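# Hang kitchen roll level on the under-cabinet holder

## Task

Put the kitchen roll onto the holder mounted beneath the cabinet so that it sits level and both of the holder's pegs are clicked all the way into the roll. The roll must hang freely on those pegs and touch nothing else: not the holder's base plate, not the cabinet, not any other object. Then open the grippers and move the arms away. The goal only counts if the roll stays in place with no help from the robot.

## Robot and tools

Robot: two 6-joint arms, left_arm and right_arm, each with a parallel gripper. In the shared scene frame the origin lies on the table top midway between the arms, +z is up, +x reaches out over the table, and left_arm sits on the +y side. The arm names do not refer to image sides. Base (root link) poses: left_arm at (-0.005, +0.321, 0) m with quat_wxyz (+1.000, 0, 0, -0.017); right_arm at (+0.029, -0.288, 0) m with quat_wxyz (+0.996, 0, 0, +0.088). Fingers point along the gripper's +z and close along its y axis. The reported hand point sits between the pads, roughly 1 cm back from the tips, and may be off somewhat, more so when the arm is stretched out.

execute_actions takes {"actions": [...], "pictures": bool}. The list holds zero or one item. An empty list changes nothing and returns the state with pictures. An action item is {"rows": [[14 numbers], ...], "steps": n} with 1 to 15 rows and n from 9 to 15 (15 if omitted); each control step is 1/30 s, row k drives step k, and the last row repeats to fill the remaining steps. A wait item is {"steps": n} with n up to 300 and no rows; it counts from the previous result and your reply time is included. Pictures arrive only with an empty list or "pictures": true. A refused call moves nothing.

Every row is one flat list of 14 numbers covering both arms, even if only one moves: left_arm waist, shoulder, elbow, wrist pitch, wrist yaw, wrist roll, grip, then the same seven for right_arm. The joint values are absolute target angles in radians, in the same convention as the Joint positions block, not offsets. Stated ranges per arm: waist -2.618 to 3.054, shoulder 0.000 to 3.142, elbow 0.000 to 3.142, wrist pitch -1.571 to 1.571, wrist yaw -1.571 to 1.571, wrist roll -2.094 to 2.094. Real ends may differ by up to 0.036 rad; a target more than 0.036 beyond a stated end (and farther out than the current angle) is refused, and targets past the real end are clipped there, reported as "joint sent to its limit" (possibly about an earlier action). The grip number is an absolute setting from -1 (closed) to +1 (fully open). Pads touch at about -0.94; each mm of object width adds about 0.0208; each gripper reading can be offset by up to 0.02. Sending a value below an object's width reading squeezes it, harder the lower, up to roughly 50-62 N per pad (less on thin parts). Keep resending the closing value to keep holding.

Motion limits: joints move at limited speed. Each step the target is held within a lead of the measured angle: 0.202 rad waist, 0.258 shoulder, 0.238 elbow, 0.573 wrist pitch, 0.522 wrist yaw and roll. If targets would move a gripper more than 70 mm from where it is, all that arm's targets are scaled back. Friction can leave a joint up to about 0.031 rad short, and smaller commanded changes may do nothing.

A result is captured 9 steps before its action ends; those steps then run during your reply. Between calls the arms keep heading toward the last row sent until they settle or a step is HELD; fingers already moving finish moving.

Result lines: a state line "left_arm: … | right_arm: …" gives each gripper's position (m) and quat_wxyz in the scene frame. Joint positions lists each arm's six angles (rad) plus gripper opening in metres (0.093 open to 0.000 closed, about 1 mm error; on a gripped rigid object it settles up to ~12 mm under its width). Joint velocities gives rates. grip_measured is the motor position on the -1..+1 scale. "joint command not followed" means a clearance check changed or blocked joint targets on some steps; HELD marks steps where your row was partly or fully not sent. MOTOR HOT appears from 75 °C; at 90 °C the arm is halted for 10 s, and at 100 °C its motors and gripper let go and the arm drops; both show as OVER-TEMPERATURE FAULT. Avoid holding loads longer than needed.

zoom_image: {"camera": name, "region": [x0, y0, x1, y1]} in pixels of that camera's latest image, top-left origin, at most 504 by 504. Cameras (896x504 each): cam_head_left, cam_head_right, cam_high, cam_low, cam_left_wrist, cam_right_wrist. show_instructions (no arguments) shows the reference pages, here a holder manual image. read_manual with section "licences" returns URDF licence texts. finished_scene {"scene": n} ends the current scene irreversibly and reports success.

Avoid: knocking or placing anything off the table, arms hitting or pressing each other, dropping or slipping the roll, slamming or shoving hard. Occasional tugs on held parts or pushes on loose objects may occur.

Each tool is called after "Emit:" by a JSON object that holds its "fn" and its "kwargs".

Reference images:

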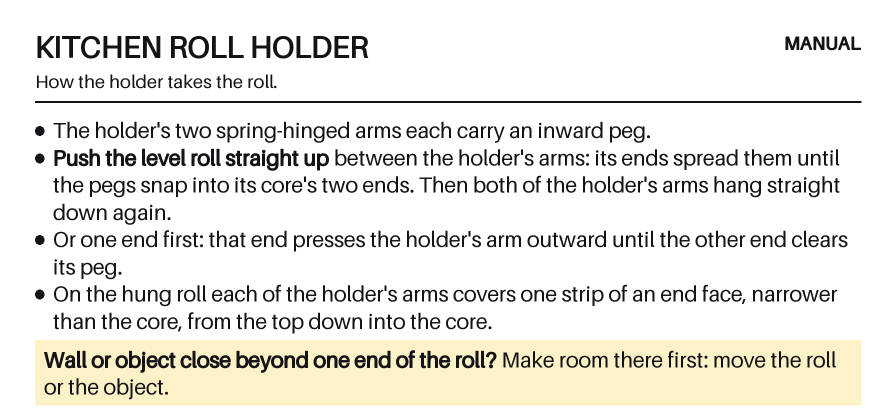

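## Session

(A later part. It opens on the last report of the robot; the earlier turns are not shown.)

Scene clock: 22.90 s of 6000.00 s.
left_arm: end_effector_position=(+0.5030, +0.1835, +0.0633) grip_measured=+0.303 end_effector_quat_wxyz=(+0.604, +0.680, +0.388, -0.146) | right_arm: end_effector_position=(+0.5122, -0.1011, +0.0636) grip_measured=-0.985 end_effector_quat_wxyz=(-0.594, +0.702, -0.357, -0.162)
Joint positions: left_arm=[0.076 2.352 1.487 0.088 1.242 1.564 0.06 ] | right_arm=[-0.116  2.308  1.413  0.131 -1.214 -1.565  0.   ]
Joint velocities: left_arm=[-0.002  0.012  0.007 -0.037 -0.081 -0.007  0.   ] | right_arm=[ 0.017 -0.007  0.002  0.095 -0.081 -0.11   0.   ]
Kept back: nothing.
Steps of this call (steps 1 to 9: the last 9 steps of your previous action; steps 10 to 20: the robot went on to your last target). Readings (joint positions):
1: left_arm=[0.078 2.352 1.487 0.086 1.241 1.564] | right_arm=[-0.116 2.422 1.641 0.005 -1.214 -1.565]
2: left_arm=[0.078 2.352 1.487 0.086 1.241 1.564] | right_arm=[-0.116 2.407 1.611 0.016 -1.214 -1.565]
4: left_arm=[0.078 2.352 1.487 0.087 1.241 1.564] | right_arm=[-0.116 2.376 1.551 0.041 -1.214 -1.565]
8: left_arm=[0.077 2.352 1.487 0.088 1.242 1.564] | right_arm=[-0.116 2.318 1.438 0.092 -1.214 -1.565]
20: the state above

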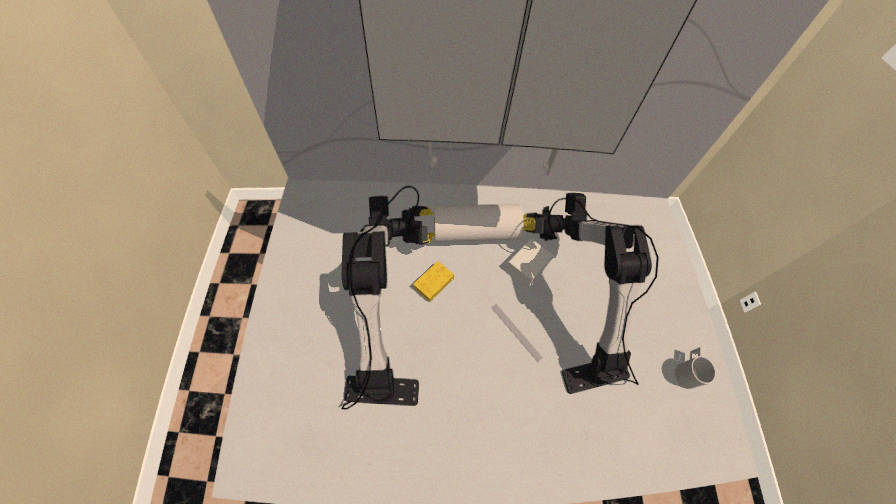

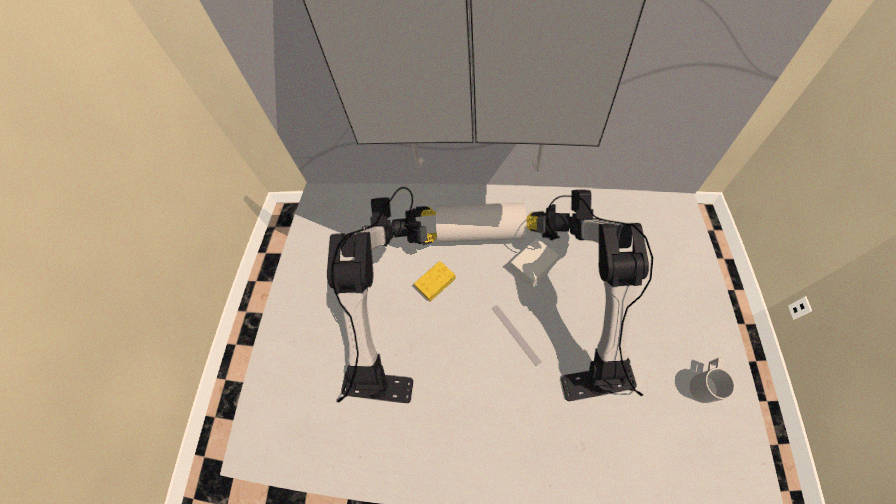

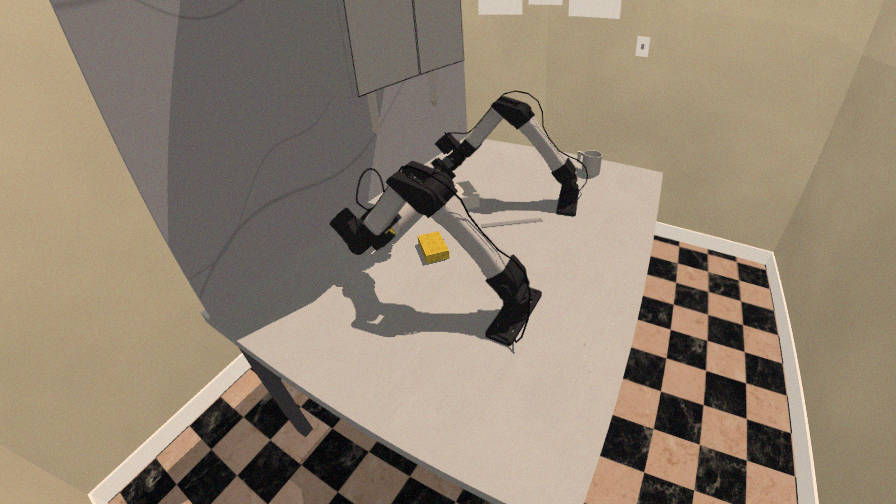

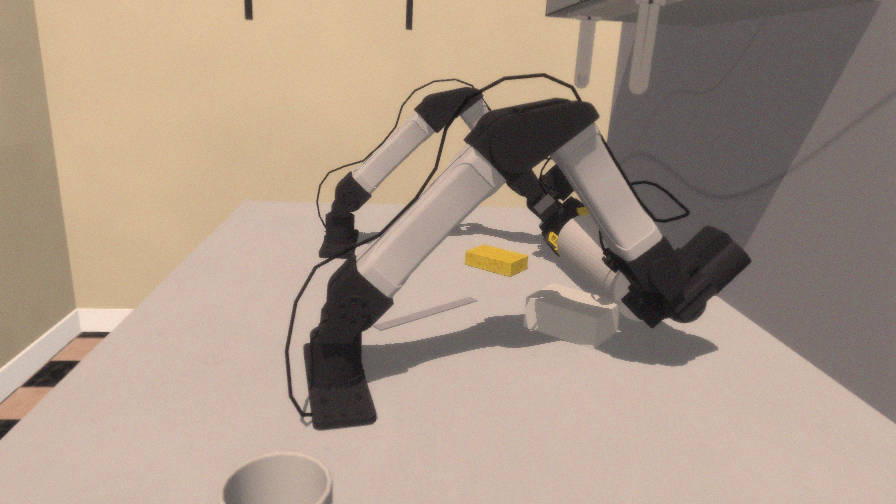

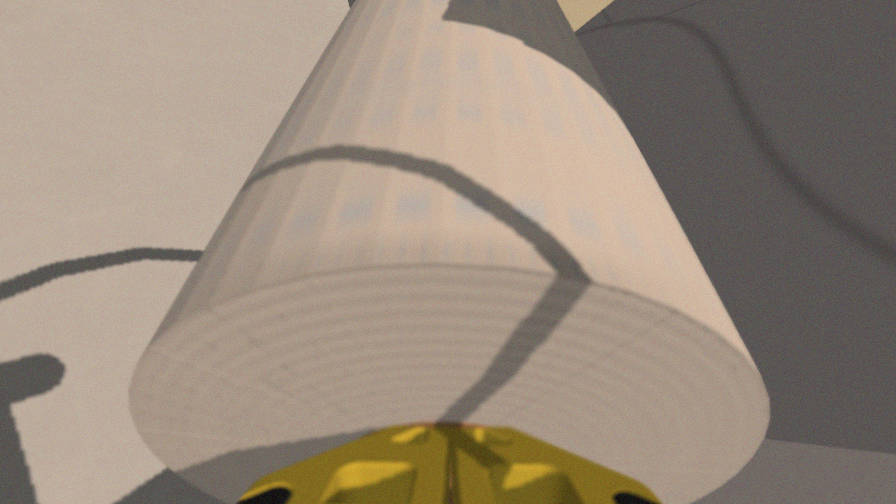

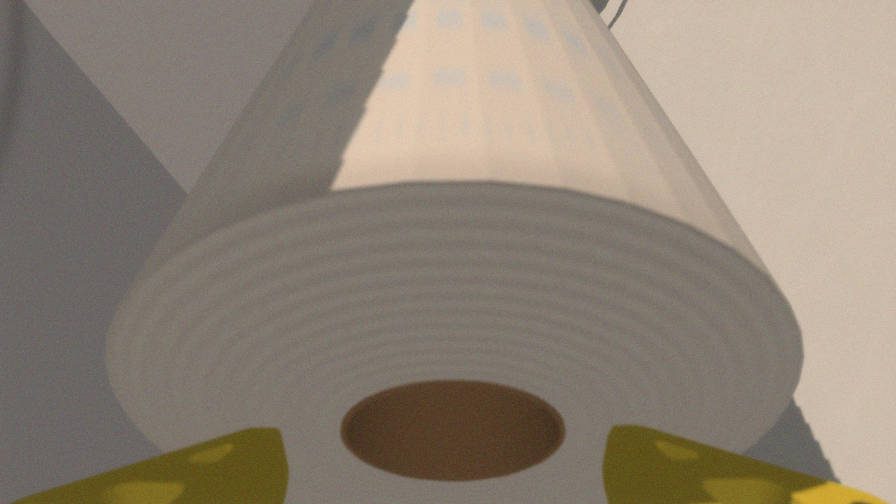

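Emit:
{"fn": "execute_actions", "kwargs": {"actions": [{"rows":[[0.09,2.33,1.47,0.1,1.28,1.57,0.3,-0.17,2.29,1.39,0.15,-1.24,-1.57,-1],[0.09,2.33,1.47,0.1,1.28,1.57,0.3,-0.17,2.29,1.39,0.15,-1.24,-1.57,-1],[0.09,2.33,1.47,0.1,1.28,1.57,0.3,-0.17,2.29,1.39,0.15,-1.24,-1.57,-1],[0.09,2.33,1.47,0.1,1.28,1.57,0.3,-0.17,2.29,1.39,0.15,-1.24,-1.57,-1],[0.09,2.33,1.47,0.1,1.28,1.57,0.3,-0.17,2.29,1.39,0.15,-1.24,-1.57,-1],[0.09,2.33,1.47,0.1,1.28,1.57,0.3,-0.17,2.29,1.39,0.15,-1.24,-1.57,-1],[0.09,2.33,1.47,0.1,1.28,1.57,0.3,-0.17,2.29,1.39,0.15,-1.24,-1.57,-1],[0.09,2.33,1.47,0.1,1.28,1.57,0.42,-0.17,2.29,1.39,0.15,-1.24,-1.57,0.42]]}]}}

Emit:
{"fn": "execute_actions", "kwargs": {"actions": [{"rows":[[0.08,2.33,1.47,0.1,1.28,1.57,0.42,-0.16,2.29,1.39,0.15,-1.24,-1.57,0.42],[0.07,2.33,1.47,0.1,1.28,1.57,0.42,-0.15,2.29,1.39,0.15,-1.24,-1.57,0.42],[0.065,2.33,1.47,0.1,1.28,1.57,0.42,-0.14,2.29,1.39,0.15,-1.24,-1.57,0.42],[0.06,2.33,1.47,0.1,1.28,1.57,0.42,-0.13,2.29,1.39,0.15,-1.24,-1.57,0.42],[0.055,2.33,1.47,0.1,1.28,1.57,0.42,-0.12,2.29,1.39,0.15,-1.24,-1.57,0.42],[0.05,2.33,1.47,0.1,1.28,1.57,0.42,-0.11,2.29,1.39,0.15,-1.24,-1.57,0.42],[0.04,2.33,1.47,0.1,1.29,1.57,0.42,-0.1,2.29,1.39,0.15,-1.25,-1.57,0.42],[0.03,2.33,1.47,0.1,1.3,1.57,0.42,-0.09,2.29,1.39,0.15,-1.26,-1.57,0.42],[0.02,2.33,1.47,0.1,1.31,1.57,0.42,-0.08,2.29,1.39,0.15,-1.27,-1.57,0.42],[0.01,2.33,1.47,0.1,1.32,1.57,0.42,-0.07,2.29,1.39,0.15,-1.28,-1.57,0.42]]}]}}

Emit:
{"fn": "execute_actions", "kwargs": {"actions": [{"steps":15}], "pictures": true}}

Scene clock: 23.90 s of 6000.00 s.
left_arm: end_effector_position=(+0.5018, +0.1862, +0.0656) grip_measured=+0.303 end_effector_quat_wxyz=(+0.609, +0.677, +0.385, -0.151) | right_arm: end_effector_position=(+0.5198, -0.1239, +0.0660) grip_measured=-0.985 end_effector_quat_wxyz=(+0.602, -0.693, +0.367, +0.150)
Joint positions: left_arm=[0.084 2.352 1.487 0.088 1.262 1.564 0.06 ] | right_arm=[-0.164  2.308  1.413  0.14  -1.229 -1.565  0.   ]
Joint velocities: left_arm=[ 0.022 -0.007  0.002 -0.007  0.154 -0.037 -0.   ] | right_arm=[-0.198 -0.007 -0.007  0.066  0.022 -0.022  0.   ]
Steps of this call (steps 1 to 15: the robot went on to your last target; steps 16 to 24: nothing new was sent; steps 25 to 30: the first 6 steps of this action). Readings (joint positions):
25: left_arm=[0.077 2.352 1.487 0.088 1.245 1.564] | right_arm=[-0.120 2.308 1.413 0.133 -1.216 -1.565]
26: left_arm=[0.078 2.352 1.487 0.088 1.250 1.564] | right_arm=[-0.126 2.308 1.413 0.133 -1.220 -1.565]
28: left_arm=[0.081 2.352 1.487 0.088 1.258 1.564] | right_arm=[-0.147 2.308 1.413 0.137 -1.226 -1.565]
30: the state above

Scene clock: 24.40 s of 6000.00 s.
left_arm: end_effector_position=(+0.4993, +0.1801, +0.0665) grip_measured=+0.418 end_effector_quat_wxyz=(+0.610, +0.679, +0.378, -0.157) | right_arm: end_effector_position=(+0.5164, -0.1148, +0.0670) grip_measured=+0.417 end_effector_quat_wxyz=(+0.603, -0.696, +0.357, +0.156)
Joint positions: left_arm=[0.073 2.352 1.487 0.088 1.271 1.564 0.065] | right_arm=[-0.146  2.308  1.413  0.144 -1.235 -1.565  0.065]
Joint velocities: left_arm=[-0.115  0.002 -0.017 -0.037  0.051  0.022  0.   ] | right_arm=[ 0.295 -0.007 -0.012 -0.095 -0.007  0.007 -0.001]
Steps of this call (steps 1 to 9: the last 9 steps of your previous action; steps 10 to 15: the first 6 steps of this action). Readings (joint positions):
10: left_arm=[0.084 2.352 1.487 0.088 1.271 1.564] | right_arm=[-0.173 2.308 1.413 0.143 -1.235 -1.565]
11: left_arm=[0.084 2.352 1.487 0.088 1.271 1.564] | right_arm=[-0.172 2.308 1.413 0.143 -1.235 -1.565]
13: left_arm=[0.080 2.352 1.487 0.088 1.271 1.564] | right_arm=[-0.164 2.308 1.413 0.143 -1.235 -1.565]
15: the state above

Scene clock: 24.90 s of 6000.00 s.
left_arm: end_effector_position=(+0.4987, +0.1769, +0.0664) grip_measured=+0.418 end_effector_quat_wxyz=(+0.609, +0.680, +0.377, -0.158) | right_arm: end_effector_position=(+0.5134, -0.1059, +0.0672) grip_measured=+0.417 end_effector_quat_wxyz=(-0.602, +0.700, -0.350, -0.160)
Joint positions: left_arm=[0.066 2.352 1.487 0.088 1.269 1.564 0.065] | right_arm=[-0.128  2.308  1.413  0.146 -1.234 -1.568  0.065]
Joint velocities: left_arm=[-0.007 -0.002  0.007  0.007 -0.022 -0.051 -0.   ] | right_arm=[ 0.007 -0.012 -0.002  0.007 -0.022 -0.125 -0.001]
Kept back: nothing.
Steps of this call (steps 1 to 9: the last 9 steps of your previous action; steps 10 to 15: the robot went on to your last target). Readings (joint positions):
1: left_arm=[0.067 2.352 1.487 0.088 1.272 1.564] | right_arm=[-0.135 2.308 1.413 0.144 -1.235 -1.565]
2: left_arm=[0.065 2.352 1.487 0.088 1.268 1.564] | right_arm=[-0.128 2.308 1.413 0.145 -1.232 -1.566]
4: left_arm=[0.067 2.352 1.487 0.088 1.269 1.564] | right_arm=[-0.128 2.308 1.413 0.146 -1.234 -1.567]
8: left_arm=[0.066 2.352 1.487 0.088 1.269 1.564] | right_arm=[-0.128 2.308 1.413 0.146 -1.234 -1.567]
15: the state above

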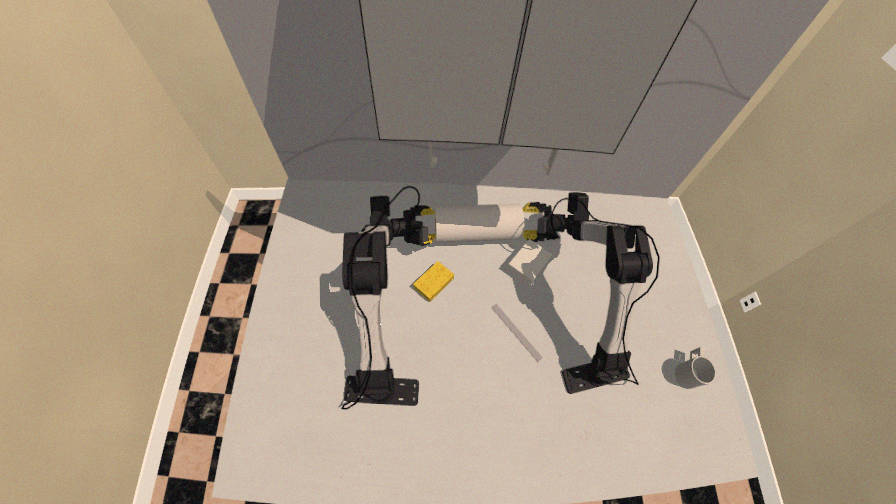

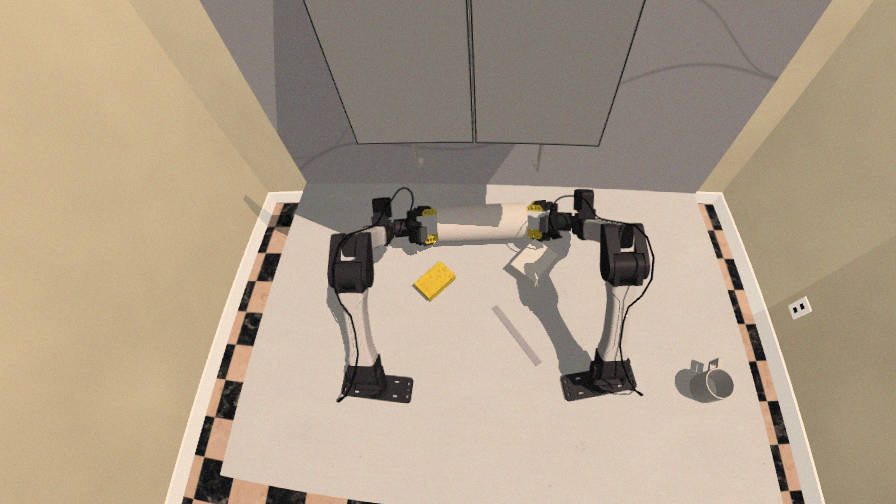

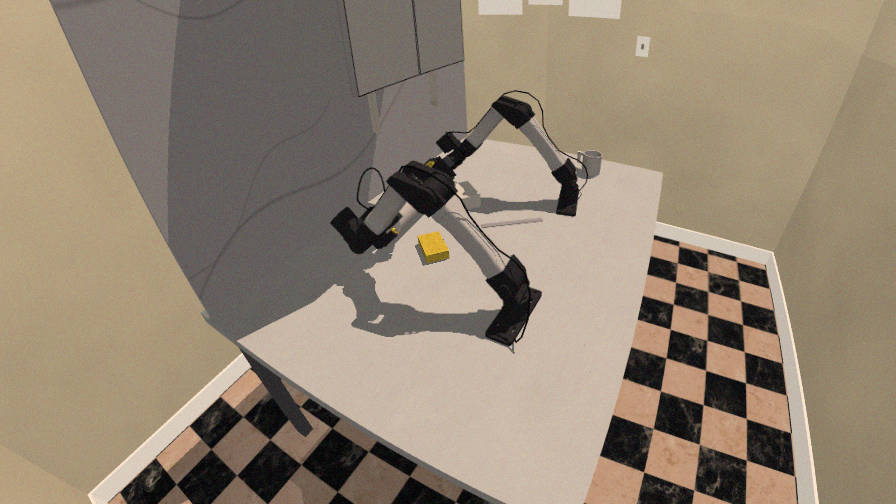

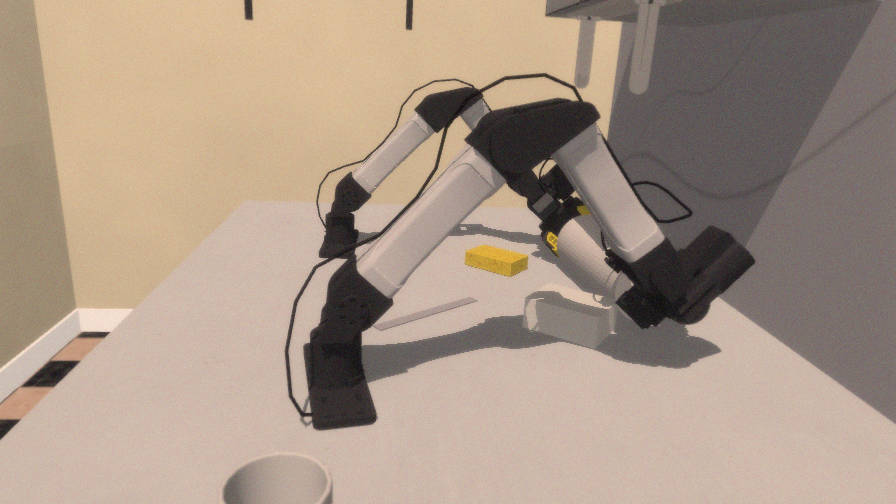

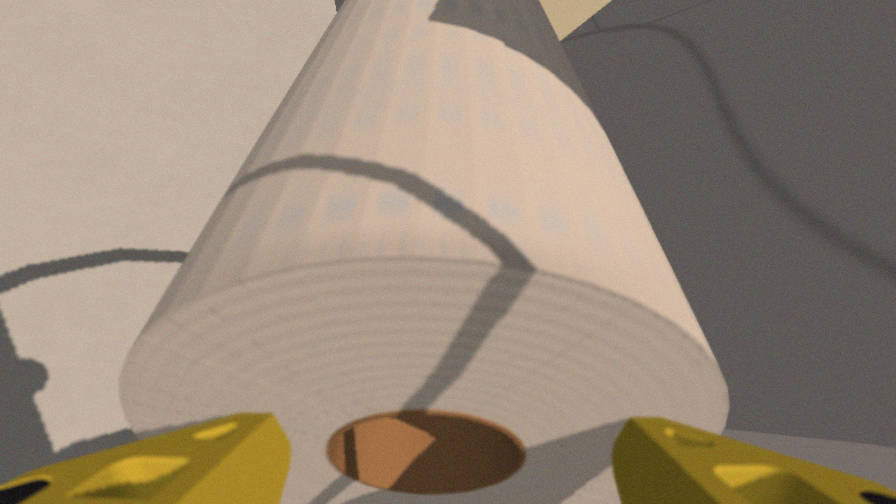

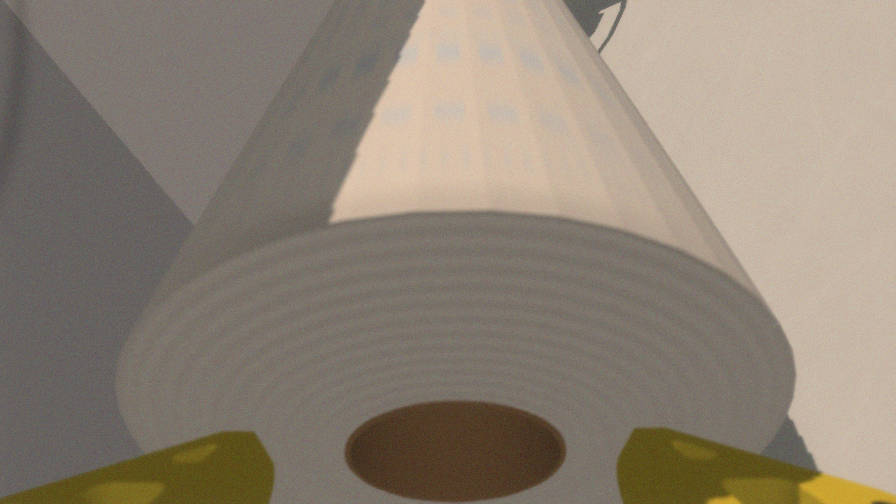

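Emit:
{"fn": "execute_actions", "kwargs": {"actions": [{"rows":[[0,2.33,1.49,0.12,1.33,1.57,0.42,-0.06,2.29,1.415,0.175,-1.29,-1.57,0.42],[0,2.33,1.49,0.15,1.33,1.57,0.42,-0.06,2.29,1.415,0.205,-1.29,-1.57,0.42],[0,2.33,1.49,0.19,1.33,1.57,0.42,-0.06,2.29,1.415,0.245,-1.29,-1.57,0.42],[0,2.33,1.49,0.23,1.33,1.57,0.42,-0.06,2.29,1.415,0.285,-1.29,-1.57,0.42],[0,2.33,1.49,0.27,1.33,1.57,0.42,-0.06,2.29,1.415,0.325,-1.29,-1.57,0.42],[0,2.33,1.49,0.31,1.33,1.57,0.42,-0.06,2.29,1.415,0.365,-1.29,-1.57,0.42],[0,2.33,1.49,0.35,1.33,1.57,0.42,-0.06,2.29,1.415,0.405,-1.29,-1.57,0.42],[0,2.33,1.49,0.4,1.33,1.57,0.42,-0.06,2.29,1.415,0.455,-1.29,-1.57,0.42],[0,2.33,1.49,0.45,1.33,1.57,0.42,-0.06,2.29,1.415,0.505,-1.29,-1.57,0.42],[0,2.33,1.49,0.5,1.33,1.57,0.42,-0.06,2.29,1.415,0.555,-1.29,-1.57,0.42],[0,2.33,1.49,0.55,1.33,1.57,0.42,-0.06,2.29,1.415,0.605,-1.29,-1.57,0.42],[0,2.33,1.49,0.6,1.33,1.57,0.42,-0.06,2.29,1.415,0.655,-1.29,-1.57,0.42],[0,2.33,1.49,0.65,1.33,1.57,0.42,-0.06,2.29,1.415,0.705,-1.29,-1.57,0.42],[0,2.33,1.49,0.7,1.33,1.57,0.42,-0.06,2.29,1.415,0.755,-1.29,-1.57,0.42],[0,2.33,1.49,0.75,1.33,1.57,0.42,-0.06,2.29,1.415,0.805,-1.29,-1.57,0.42]]}]}}

Emit:
{"fn": "execute_actions", "kwargs": {"actions": [{"steps":20}], "pictures": true}}

Scene clock: 26.17 s of 6000.00 s.
left_arm: end_effector_position=(+0.5054, +0.1768, +0.0735) grip_measured=+0.418 end_effector_quat_wxyz=(+0.622, +0.687, +0.353, -0.130) | right_arm: end_effector_position=(+0.5200, -0.1052, +0.0753) grip_measured=+0.417 end_effector_quat_wxyz=(+0.617, -0.705, +0.324, +0.133)
Joint positions: left_arm=[0.065 2.352 1.487 0.168 1.267 1.564 0.065] | right_arm=[-0.127  2.308  1.413  0.227 -1.235 -1.568  0.065]
Joint velocities: left_arm=[-0.002 -0.002  0.002  0.799 -0.022 -0.051 -0.001] | right_arm=[ 0.002 -0.002 -0.017  0.755  0.066 -0.066  0.   ]
Steps of this call (steps 1 to 15: the robot went on to your last target; steps 16 to 32: nothing new was sent; steps 33 to 38: the first 6 steps of this action). Readings (joint positions):
33: left_arm=[0.066 2.352 1.487 0.091 1.270 1.564] | right_arm=[-0.128 2.308 1.413 0.148 -1.235 -1.568]
34: left_arm=[0.065 2.352 1.487 0.096 1.270 1.564] | right_arm=[-0.127 2.308 1.413 0.154 -1.235 -1.568]
36: left_arm=[0.065 2.352 1.487 0.121 1.268 1.564] | right_arm=[-0.127 2.308 1.413 0.180 -1.235 -1.568]
38: the state above

Scene clock: 26.83 s of 6000.00 s.
left_arm: end_effector_position=(+0.5329, +0.1777, +0.1338) grip_measured=+0.418 end_effector_quat_wxyz=(+0.688, +0.702, +0.175, +0.060) | right_arm: end_effector_position=(+0.5463, -0.1038, +0.1382) grip_measured=+0.417 end_effector_quat_wxyz=(+0.689, -0.707, +0.147, -0.053)
Joint positions: left_arm=[0.065 2.352 1.487 0.708 1.267 1.564 0.065] | right_arm=[-0.127  2.308  1.413  0.761 -1.237 -1.57   0.065]
Joint velocities: left_arm=[-0.012 -0.012 -0.007  0.081  0.007  0.037 -0.   ] | right_arm=[ 0.002 -0.007  0.007  0.11  -0.037 -0.051 -0.   ]
Kept back: nothing.
Steps of this call (steps 1 to 9: the last 9 steps of your previous action; steps 10 to 20: the robot went on to your last target). Readings (joint positions):
1: left_arm=[0.065 2.352 1.487 0.197 1.267 1.564] | right_arm=[-0.127 2.308 1.413 0.256 -1.235 -1.568]
2: left_arm=[0.065 2.352 1.487 0.229 1.267 1.564] | right_arm=[-0.127 2.308 1.413 0.288 -1.235 -1.568]
4: left_arm=[0.065 2.352 1.487 0.303 1.267 1.564] | right_arm=[-0.127 2.308 1.413 0.362 -1.235 -1.568]
8: left_arm=[0.065 2.352 1.487 0.478 1.267 1.564] | right_arm=[-0.127 2.308 1.413 0.535 -1.235 -1.568]
20: the state above

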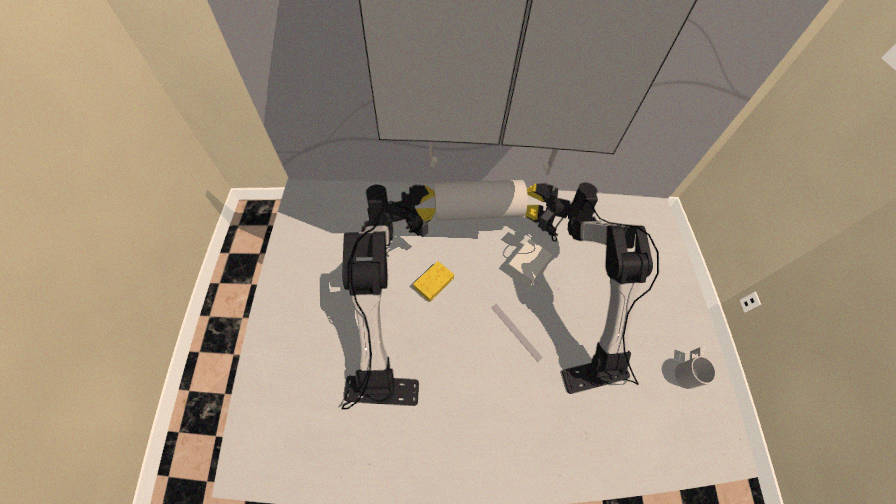

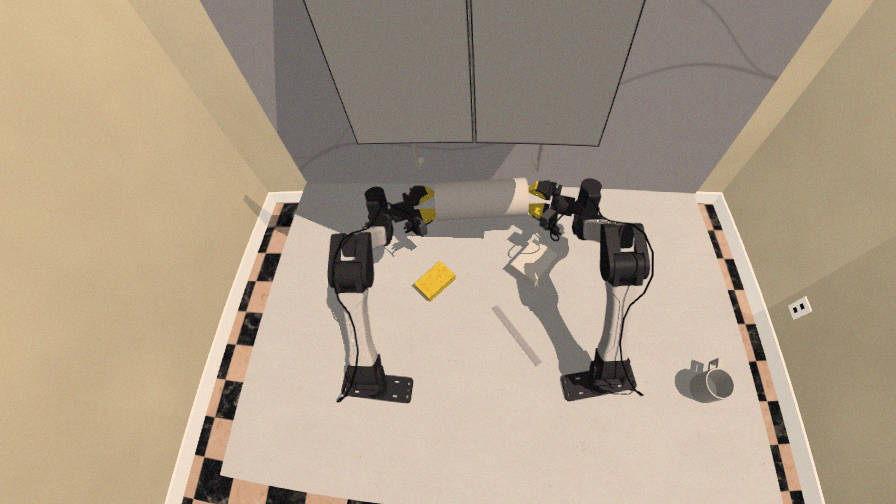

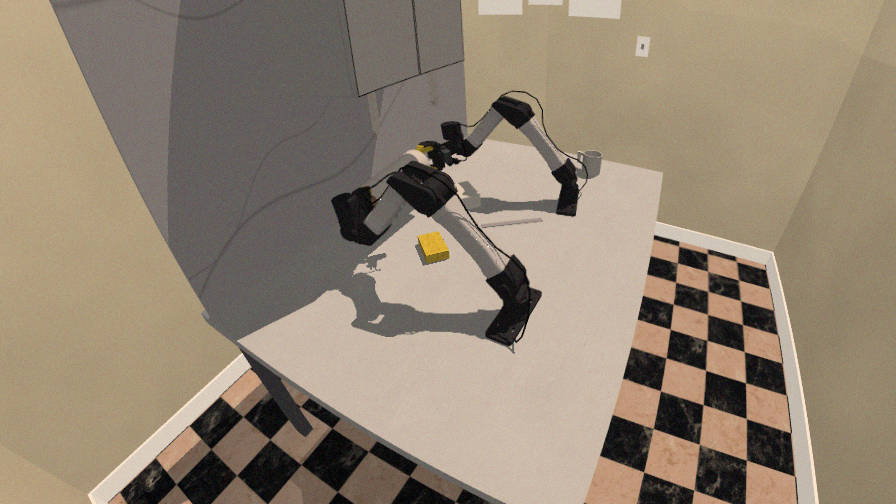

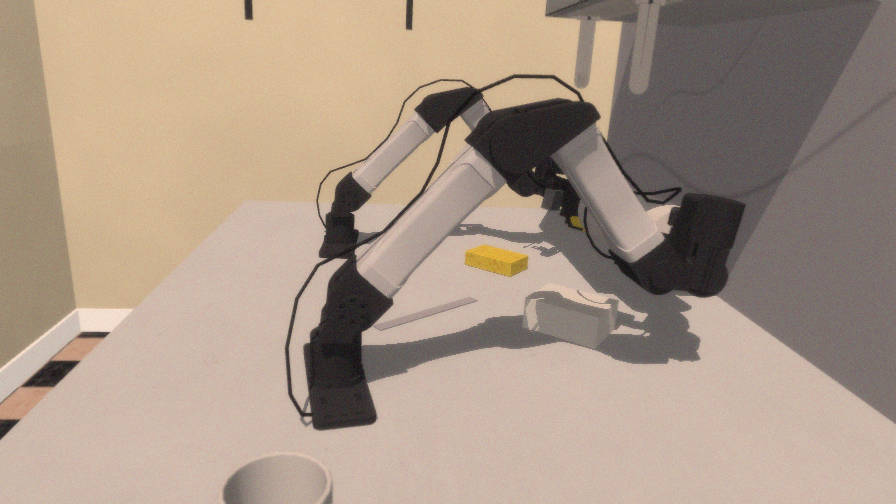

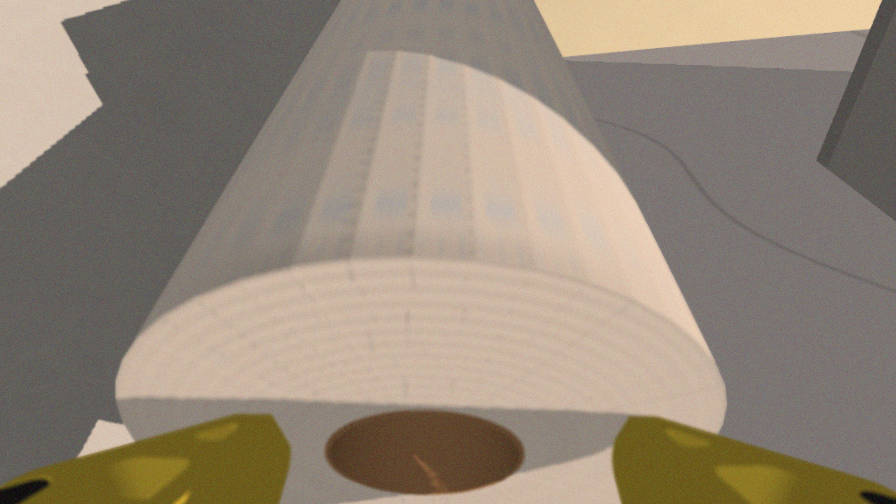

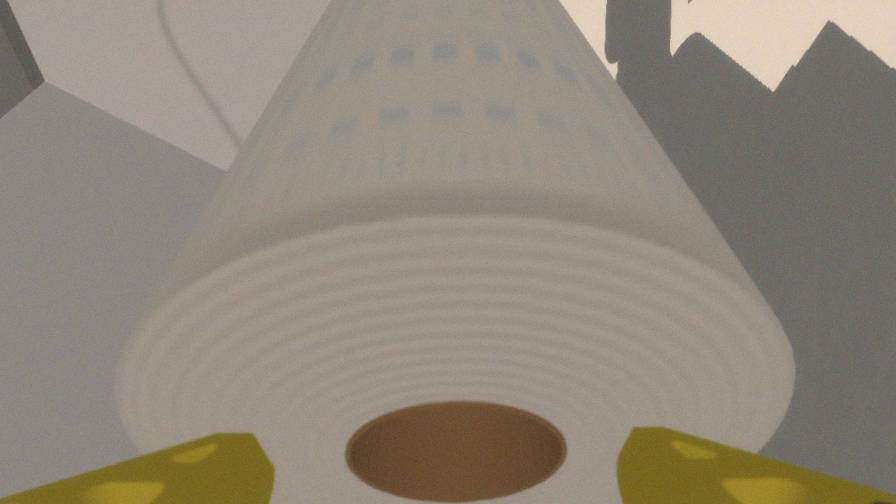

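Emit:
{"fn": "execute_actions", "kwargs": {"actions": [{"rows":[[0,2.318,1.478,0.8,1.33,1.57,0.42,-0.06,2.277,1.404,0.854,-1.29,-1.57,0.42],[0,2.305,1.466,0.85,1.33,1.57,0.42,-0.06,2.265,1.392,0.903,-1.29,-1.57,0.42],[0,2.292,1.453,0.9,1.33,1.57,0.42,-0.06,2.252,1.381,0.952,-1.29,-1.57,0.42],[0,2.28,1.44,0.95,1.33,1.57,0.42,-0.06,2.24,1.369,1.001,-1.29,-1.57,0.42],[0,2.267,1.428,1,1.33,1.57,0.42,-0.06,2.227,1.357,1.05,-1.29,-1.57,0.42],[0,2.254,1.415,1.05,1.33,1.57,0.42,-0.06,2.214,1.346,1.099,-1.29,-1.57,0.42],[0,2.242,1.402,1.1,1.33,1.57,0.42,-0.06,2.201,1.334,1.148,-1.29,-1.57,0.42],[0,2.229,1.39,1.15,1.33,1.57,0.42,-0.06,2.189,1.322,1.197,-1.29,-1.57,0.42],[0,2.216,1.377,1.2,1.33,1.57,0.42,-0.06,2.176,1.311,1.246,-1.29,-1.57,0.42],[0,2.204,1.364,1.25,1.33,1.57,0.42,-0.06,2.163,1.299,1.295,-1.29,-1.57,0.42],[0,2.191,1.352,1.3,1.33,1.57,0.42,-0.06,2.151,1.287,1.344,-1.29,-1.57,0.42],[0,2.178,1.339,1.35,1.33,1.57,0.42,-0.06,2.138,1.276,1.393,-1.29,-1.57,0.42],[0,2.166,1.326,1.4,1.33,1.57,0.42,-0.06,2.125,1.264,1.442,-1.29,-1.57,0.42],[0,2.153,1.313,1.46,1.33,1.57,0.42,-0.06,2.113,1.252,1.5,-1.29,-1.57,0.42],[0,2.14,1.3,1.52,1.33,1.57,0.42,-0.06,2.1,1.24,1.56,-1.29,-1.57,0.42]]}]}}

Emit:
{"fn": "execute_actions", "kwargs": {"actions": [{"steps":25}], "pictures": true}}

Scene clock: 28.47 s of 6000.00 s.
left_arm: end_effector_position=(+0.5261, +0.1775, +0.1566) grip_measured=+0.418 end_effector_quat_wxyz=(+0.697, +0.698, +0.127, +0.109) | right_arm: end_effector_position=(+0.5395, -0.1041, +0.1603) grip_measured=+0.417 end_effector_quat_wxyz=(+0.700, -0.700, +0.099, -0.101)
Joint positions: left_arm=[0.065 2.314 1.442 0.854 1.268 1.564 0.065] | right_arm=[-0.127  2.274  1.372  0.904 -1.238 -1.57   0.065]
Joint velocities: left_arm=[-0.017 -0.369 -0.359  1.048  0.022 -0.066  0.   ] | right_arm=[ 0.002 -0.359 -0.33   1.048 -0.051  0.051 -0.001]
Steps of this call (steps 1 to 30: the robot went on to your last target; steps 31 to 43: nothing new was sent; steps 44 to 49: the first 6 steps of this action). Readings (joint positions):
44: left_arm=[0.065 2.352 1.487 0.727 1.267 1.564] | right_arm=[-0.127 2.308 1.413 0.780 -1.237 -1.570]
45: left_arm=[0.065 2.351 1.485 0.741 1.267 1.564] | right_arm=[-0.127 2.307 1.412 0.793 -1.237 -1.570]
47: left_arm=[0.065 2.338 1.467 0.788 1.267 1.564] | right_arm=[-0.127 2.296 1.396 0.840 -1.237 -1.570]
49: the state above

Scene clock: 29.30 s of 6000.00 s.
left_arm: end_effector_position=(+0.4710, +0.1753, +0.2692) grip_measured=+0.418 end_effector_quat_wxyz=(+0.691, +0.630, -0.116, +0.334) | right_arm: end_effector_position=(+0.4844, -0.1066, +0.2747) grip_measured=+0.417 end_effector_quat_wxyz=(+0.704, -0.617, -0.137, -0.324)
Joint positions: left_arm=[0.065 2.151 1.32  1.491 1.276 1.564 0.065] | right_arm=[-0.127  2.115  1.263  1.526 -1.241 -1.573  0.065]
Joint velocities: left_arm=[ 0.007  0.007 -0.017  0.081  0.081 -0.007  0.001] | right_arm=[ 0.027 -0.012 -0.002  0.022 -0.051 -0.051  0.   ]
joint sent to its limit (right arm) — the command would take joint 4 (wrist pitch) past its upper limit, so that joint was sent only as far as its limit.
Kept back: nothing.
Steps of this call (steps 1 to 9: the last 9 steps of your previous action; steps 10 to 25: the robot went on to your last target). Readings (joint positions):
1: left_arm=[0.065 2.301 1.430 0.892 1.268 1.564] | right_arm=[-0.127 2.261 1.361 0.942 -1.238 -1.570]
2: left_arm=[0.065 2.286 1.419 0.934 1.269 1.564] | right_arm=[-0.127 2.246 1.351 0.983 -1.238 -1.570]
4: left_arm=[0.065 2.255 1.396 1.025 1.269 1.564] | right_arm=[-0.127 2.216 1.331 1.072 -1.239 -1.571]
8: left_arm=[0.065 2.195 1.350 1.222 1.271 1.564] | right_arm=[-0.127 2.158 1.290 1.263 -1.240 -1.571]
25: the state above

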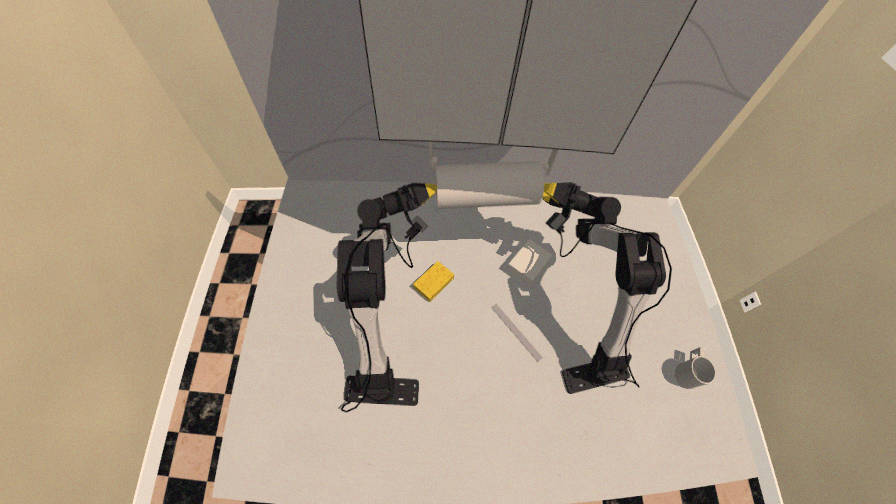

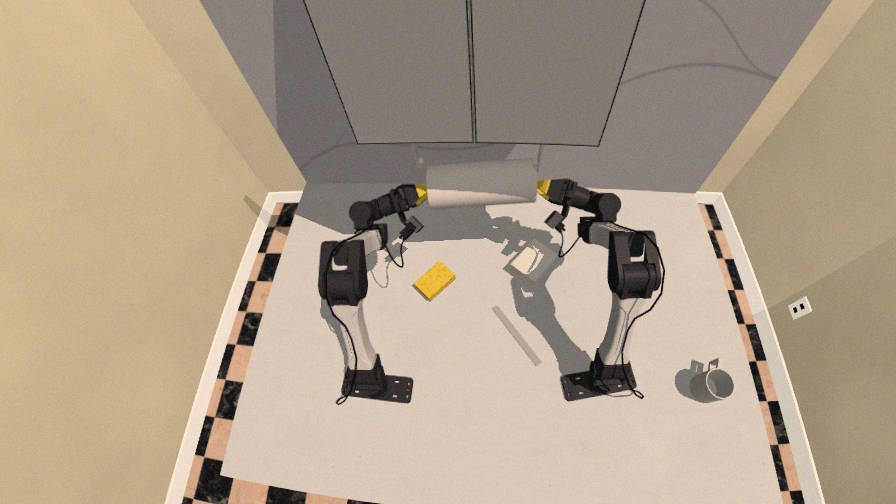

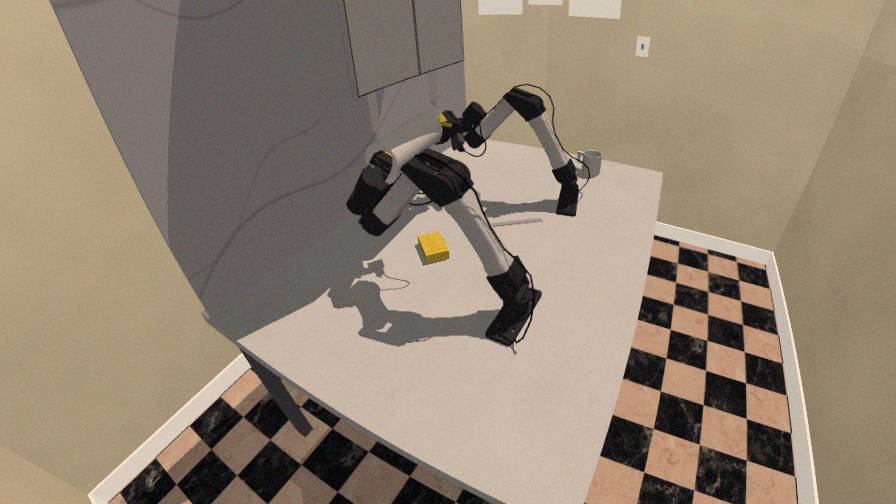

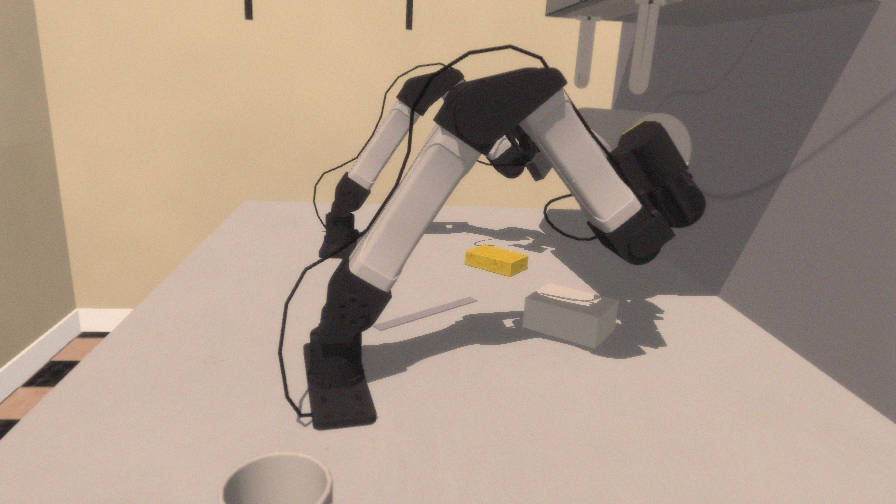

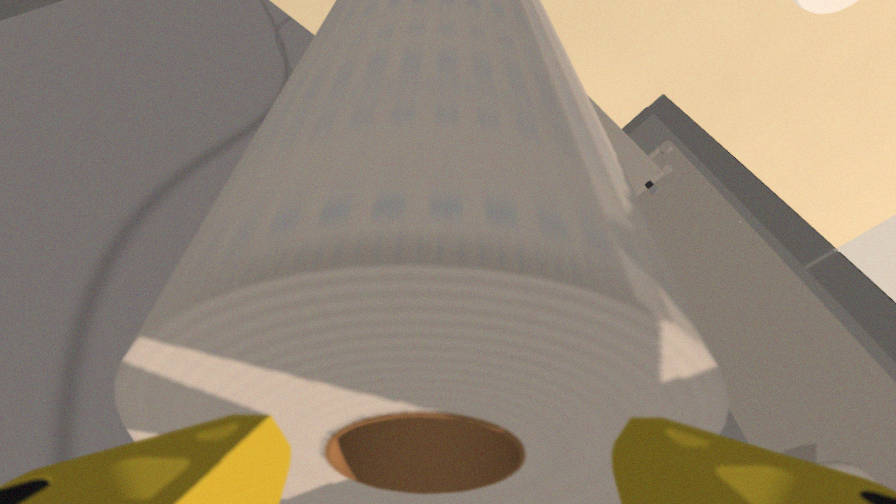

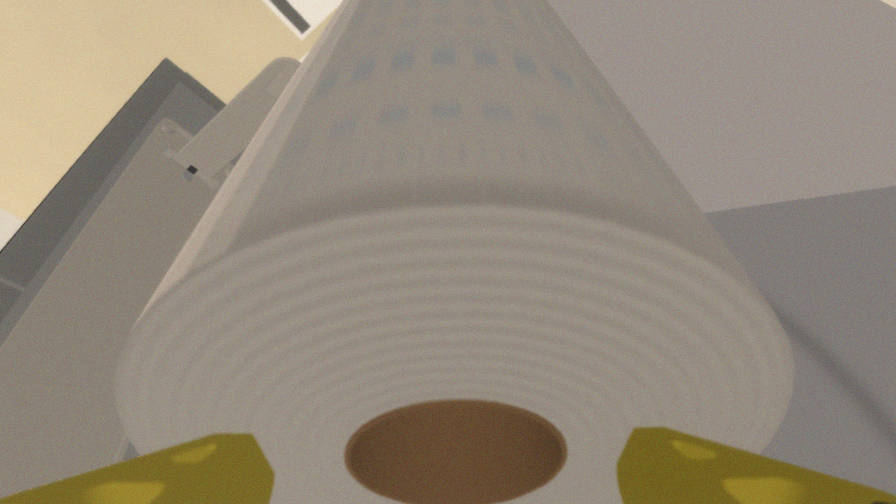

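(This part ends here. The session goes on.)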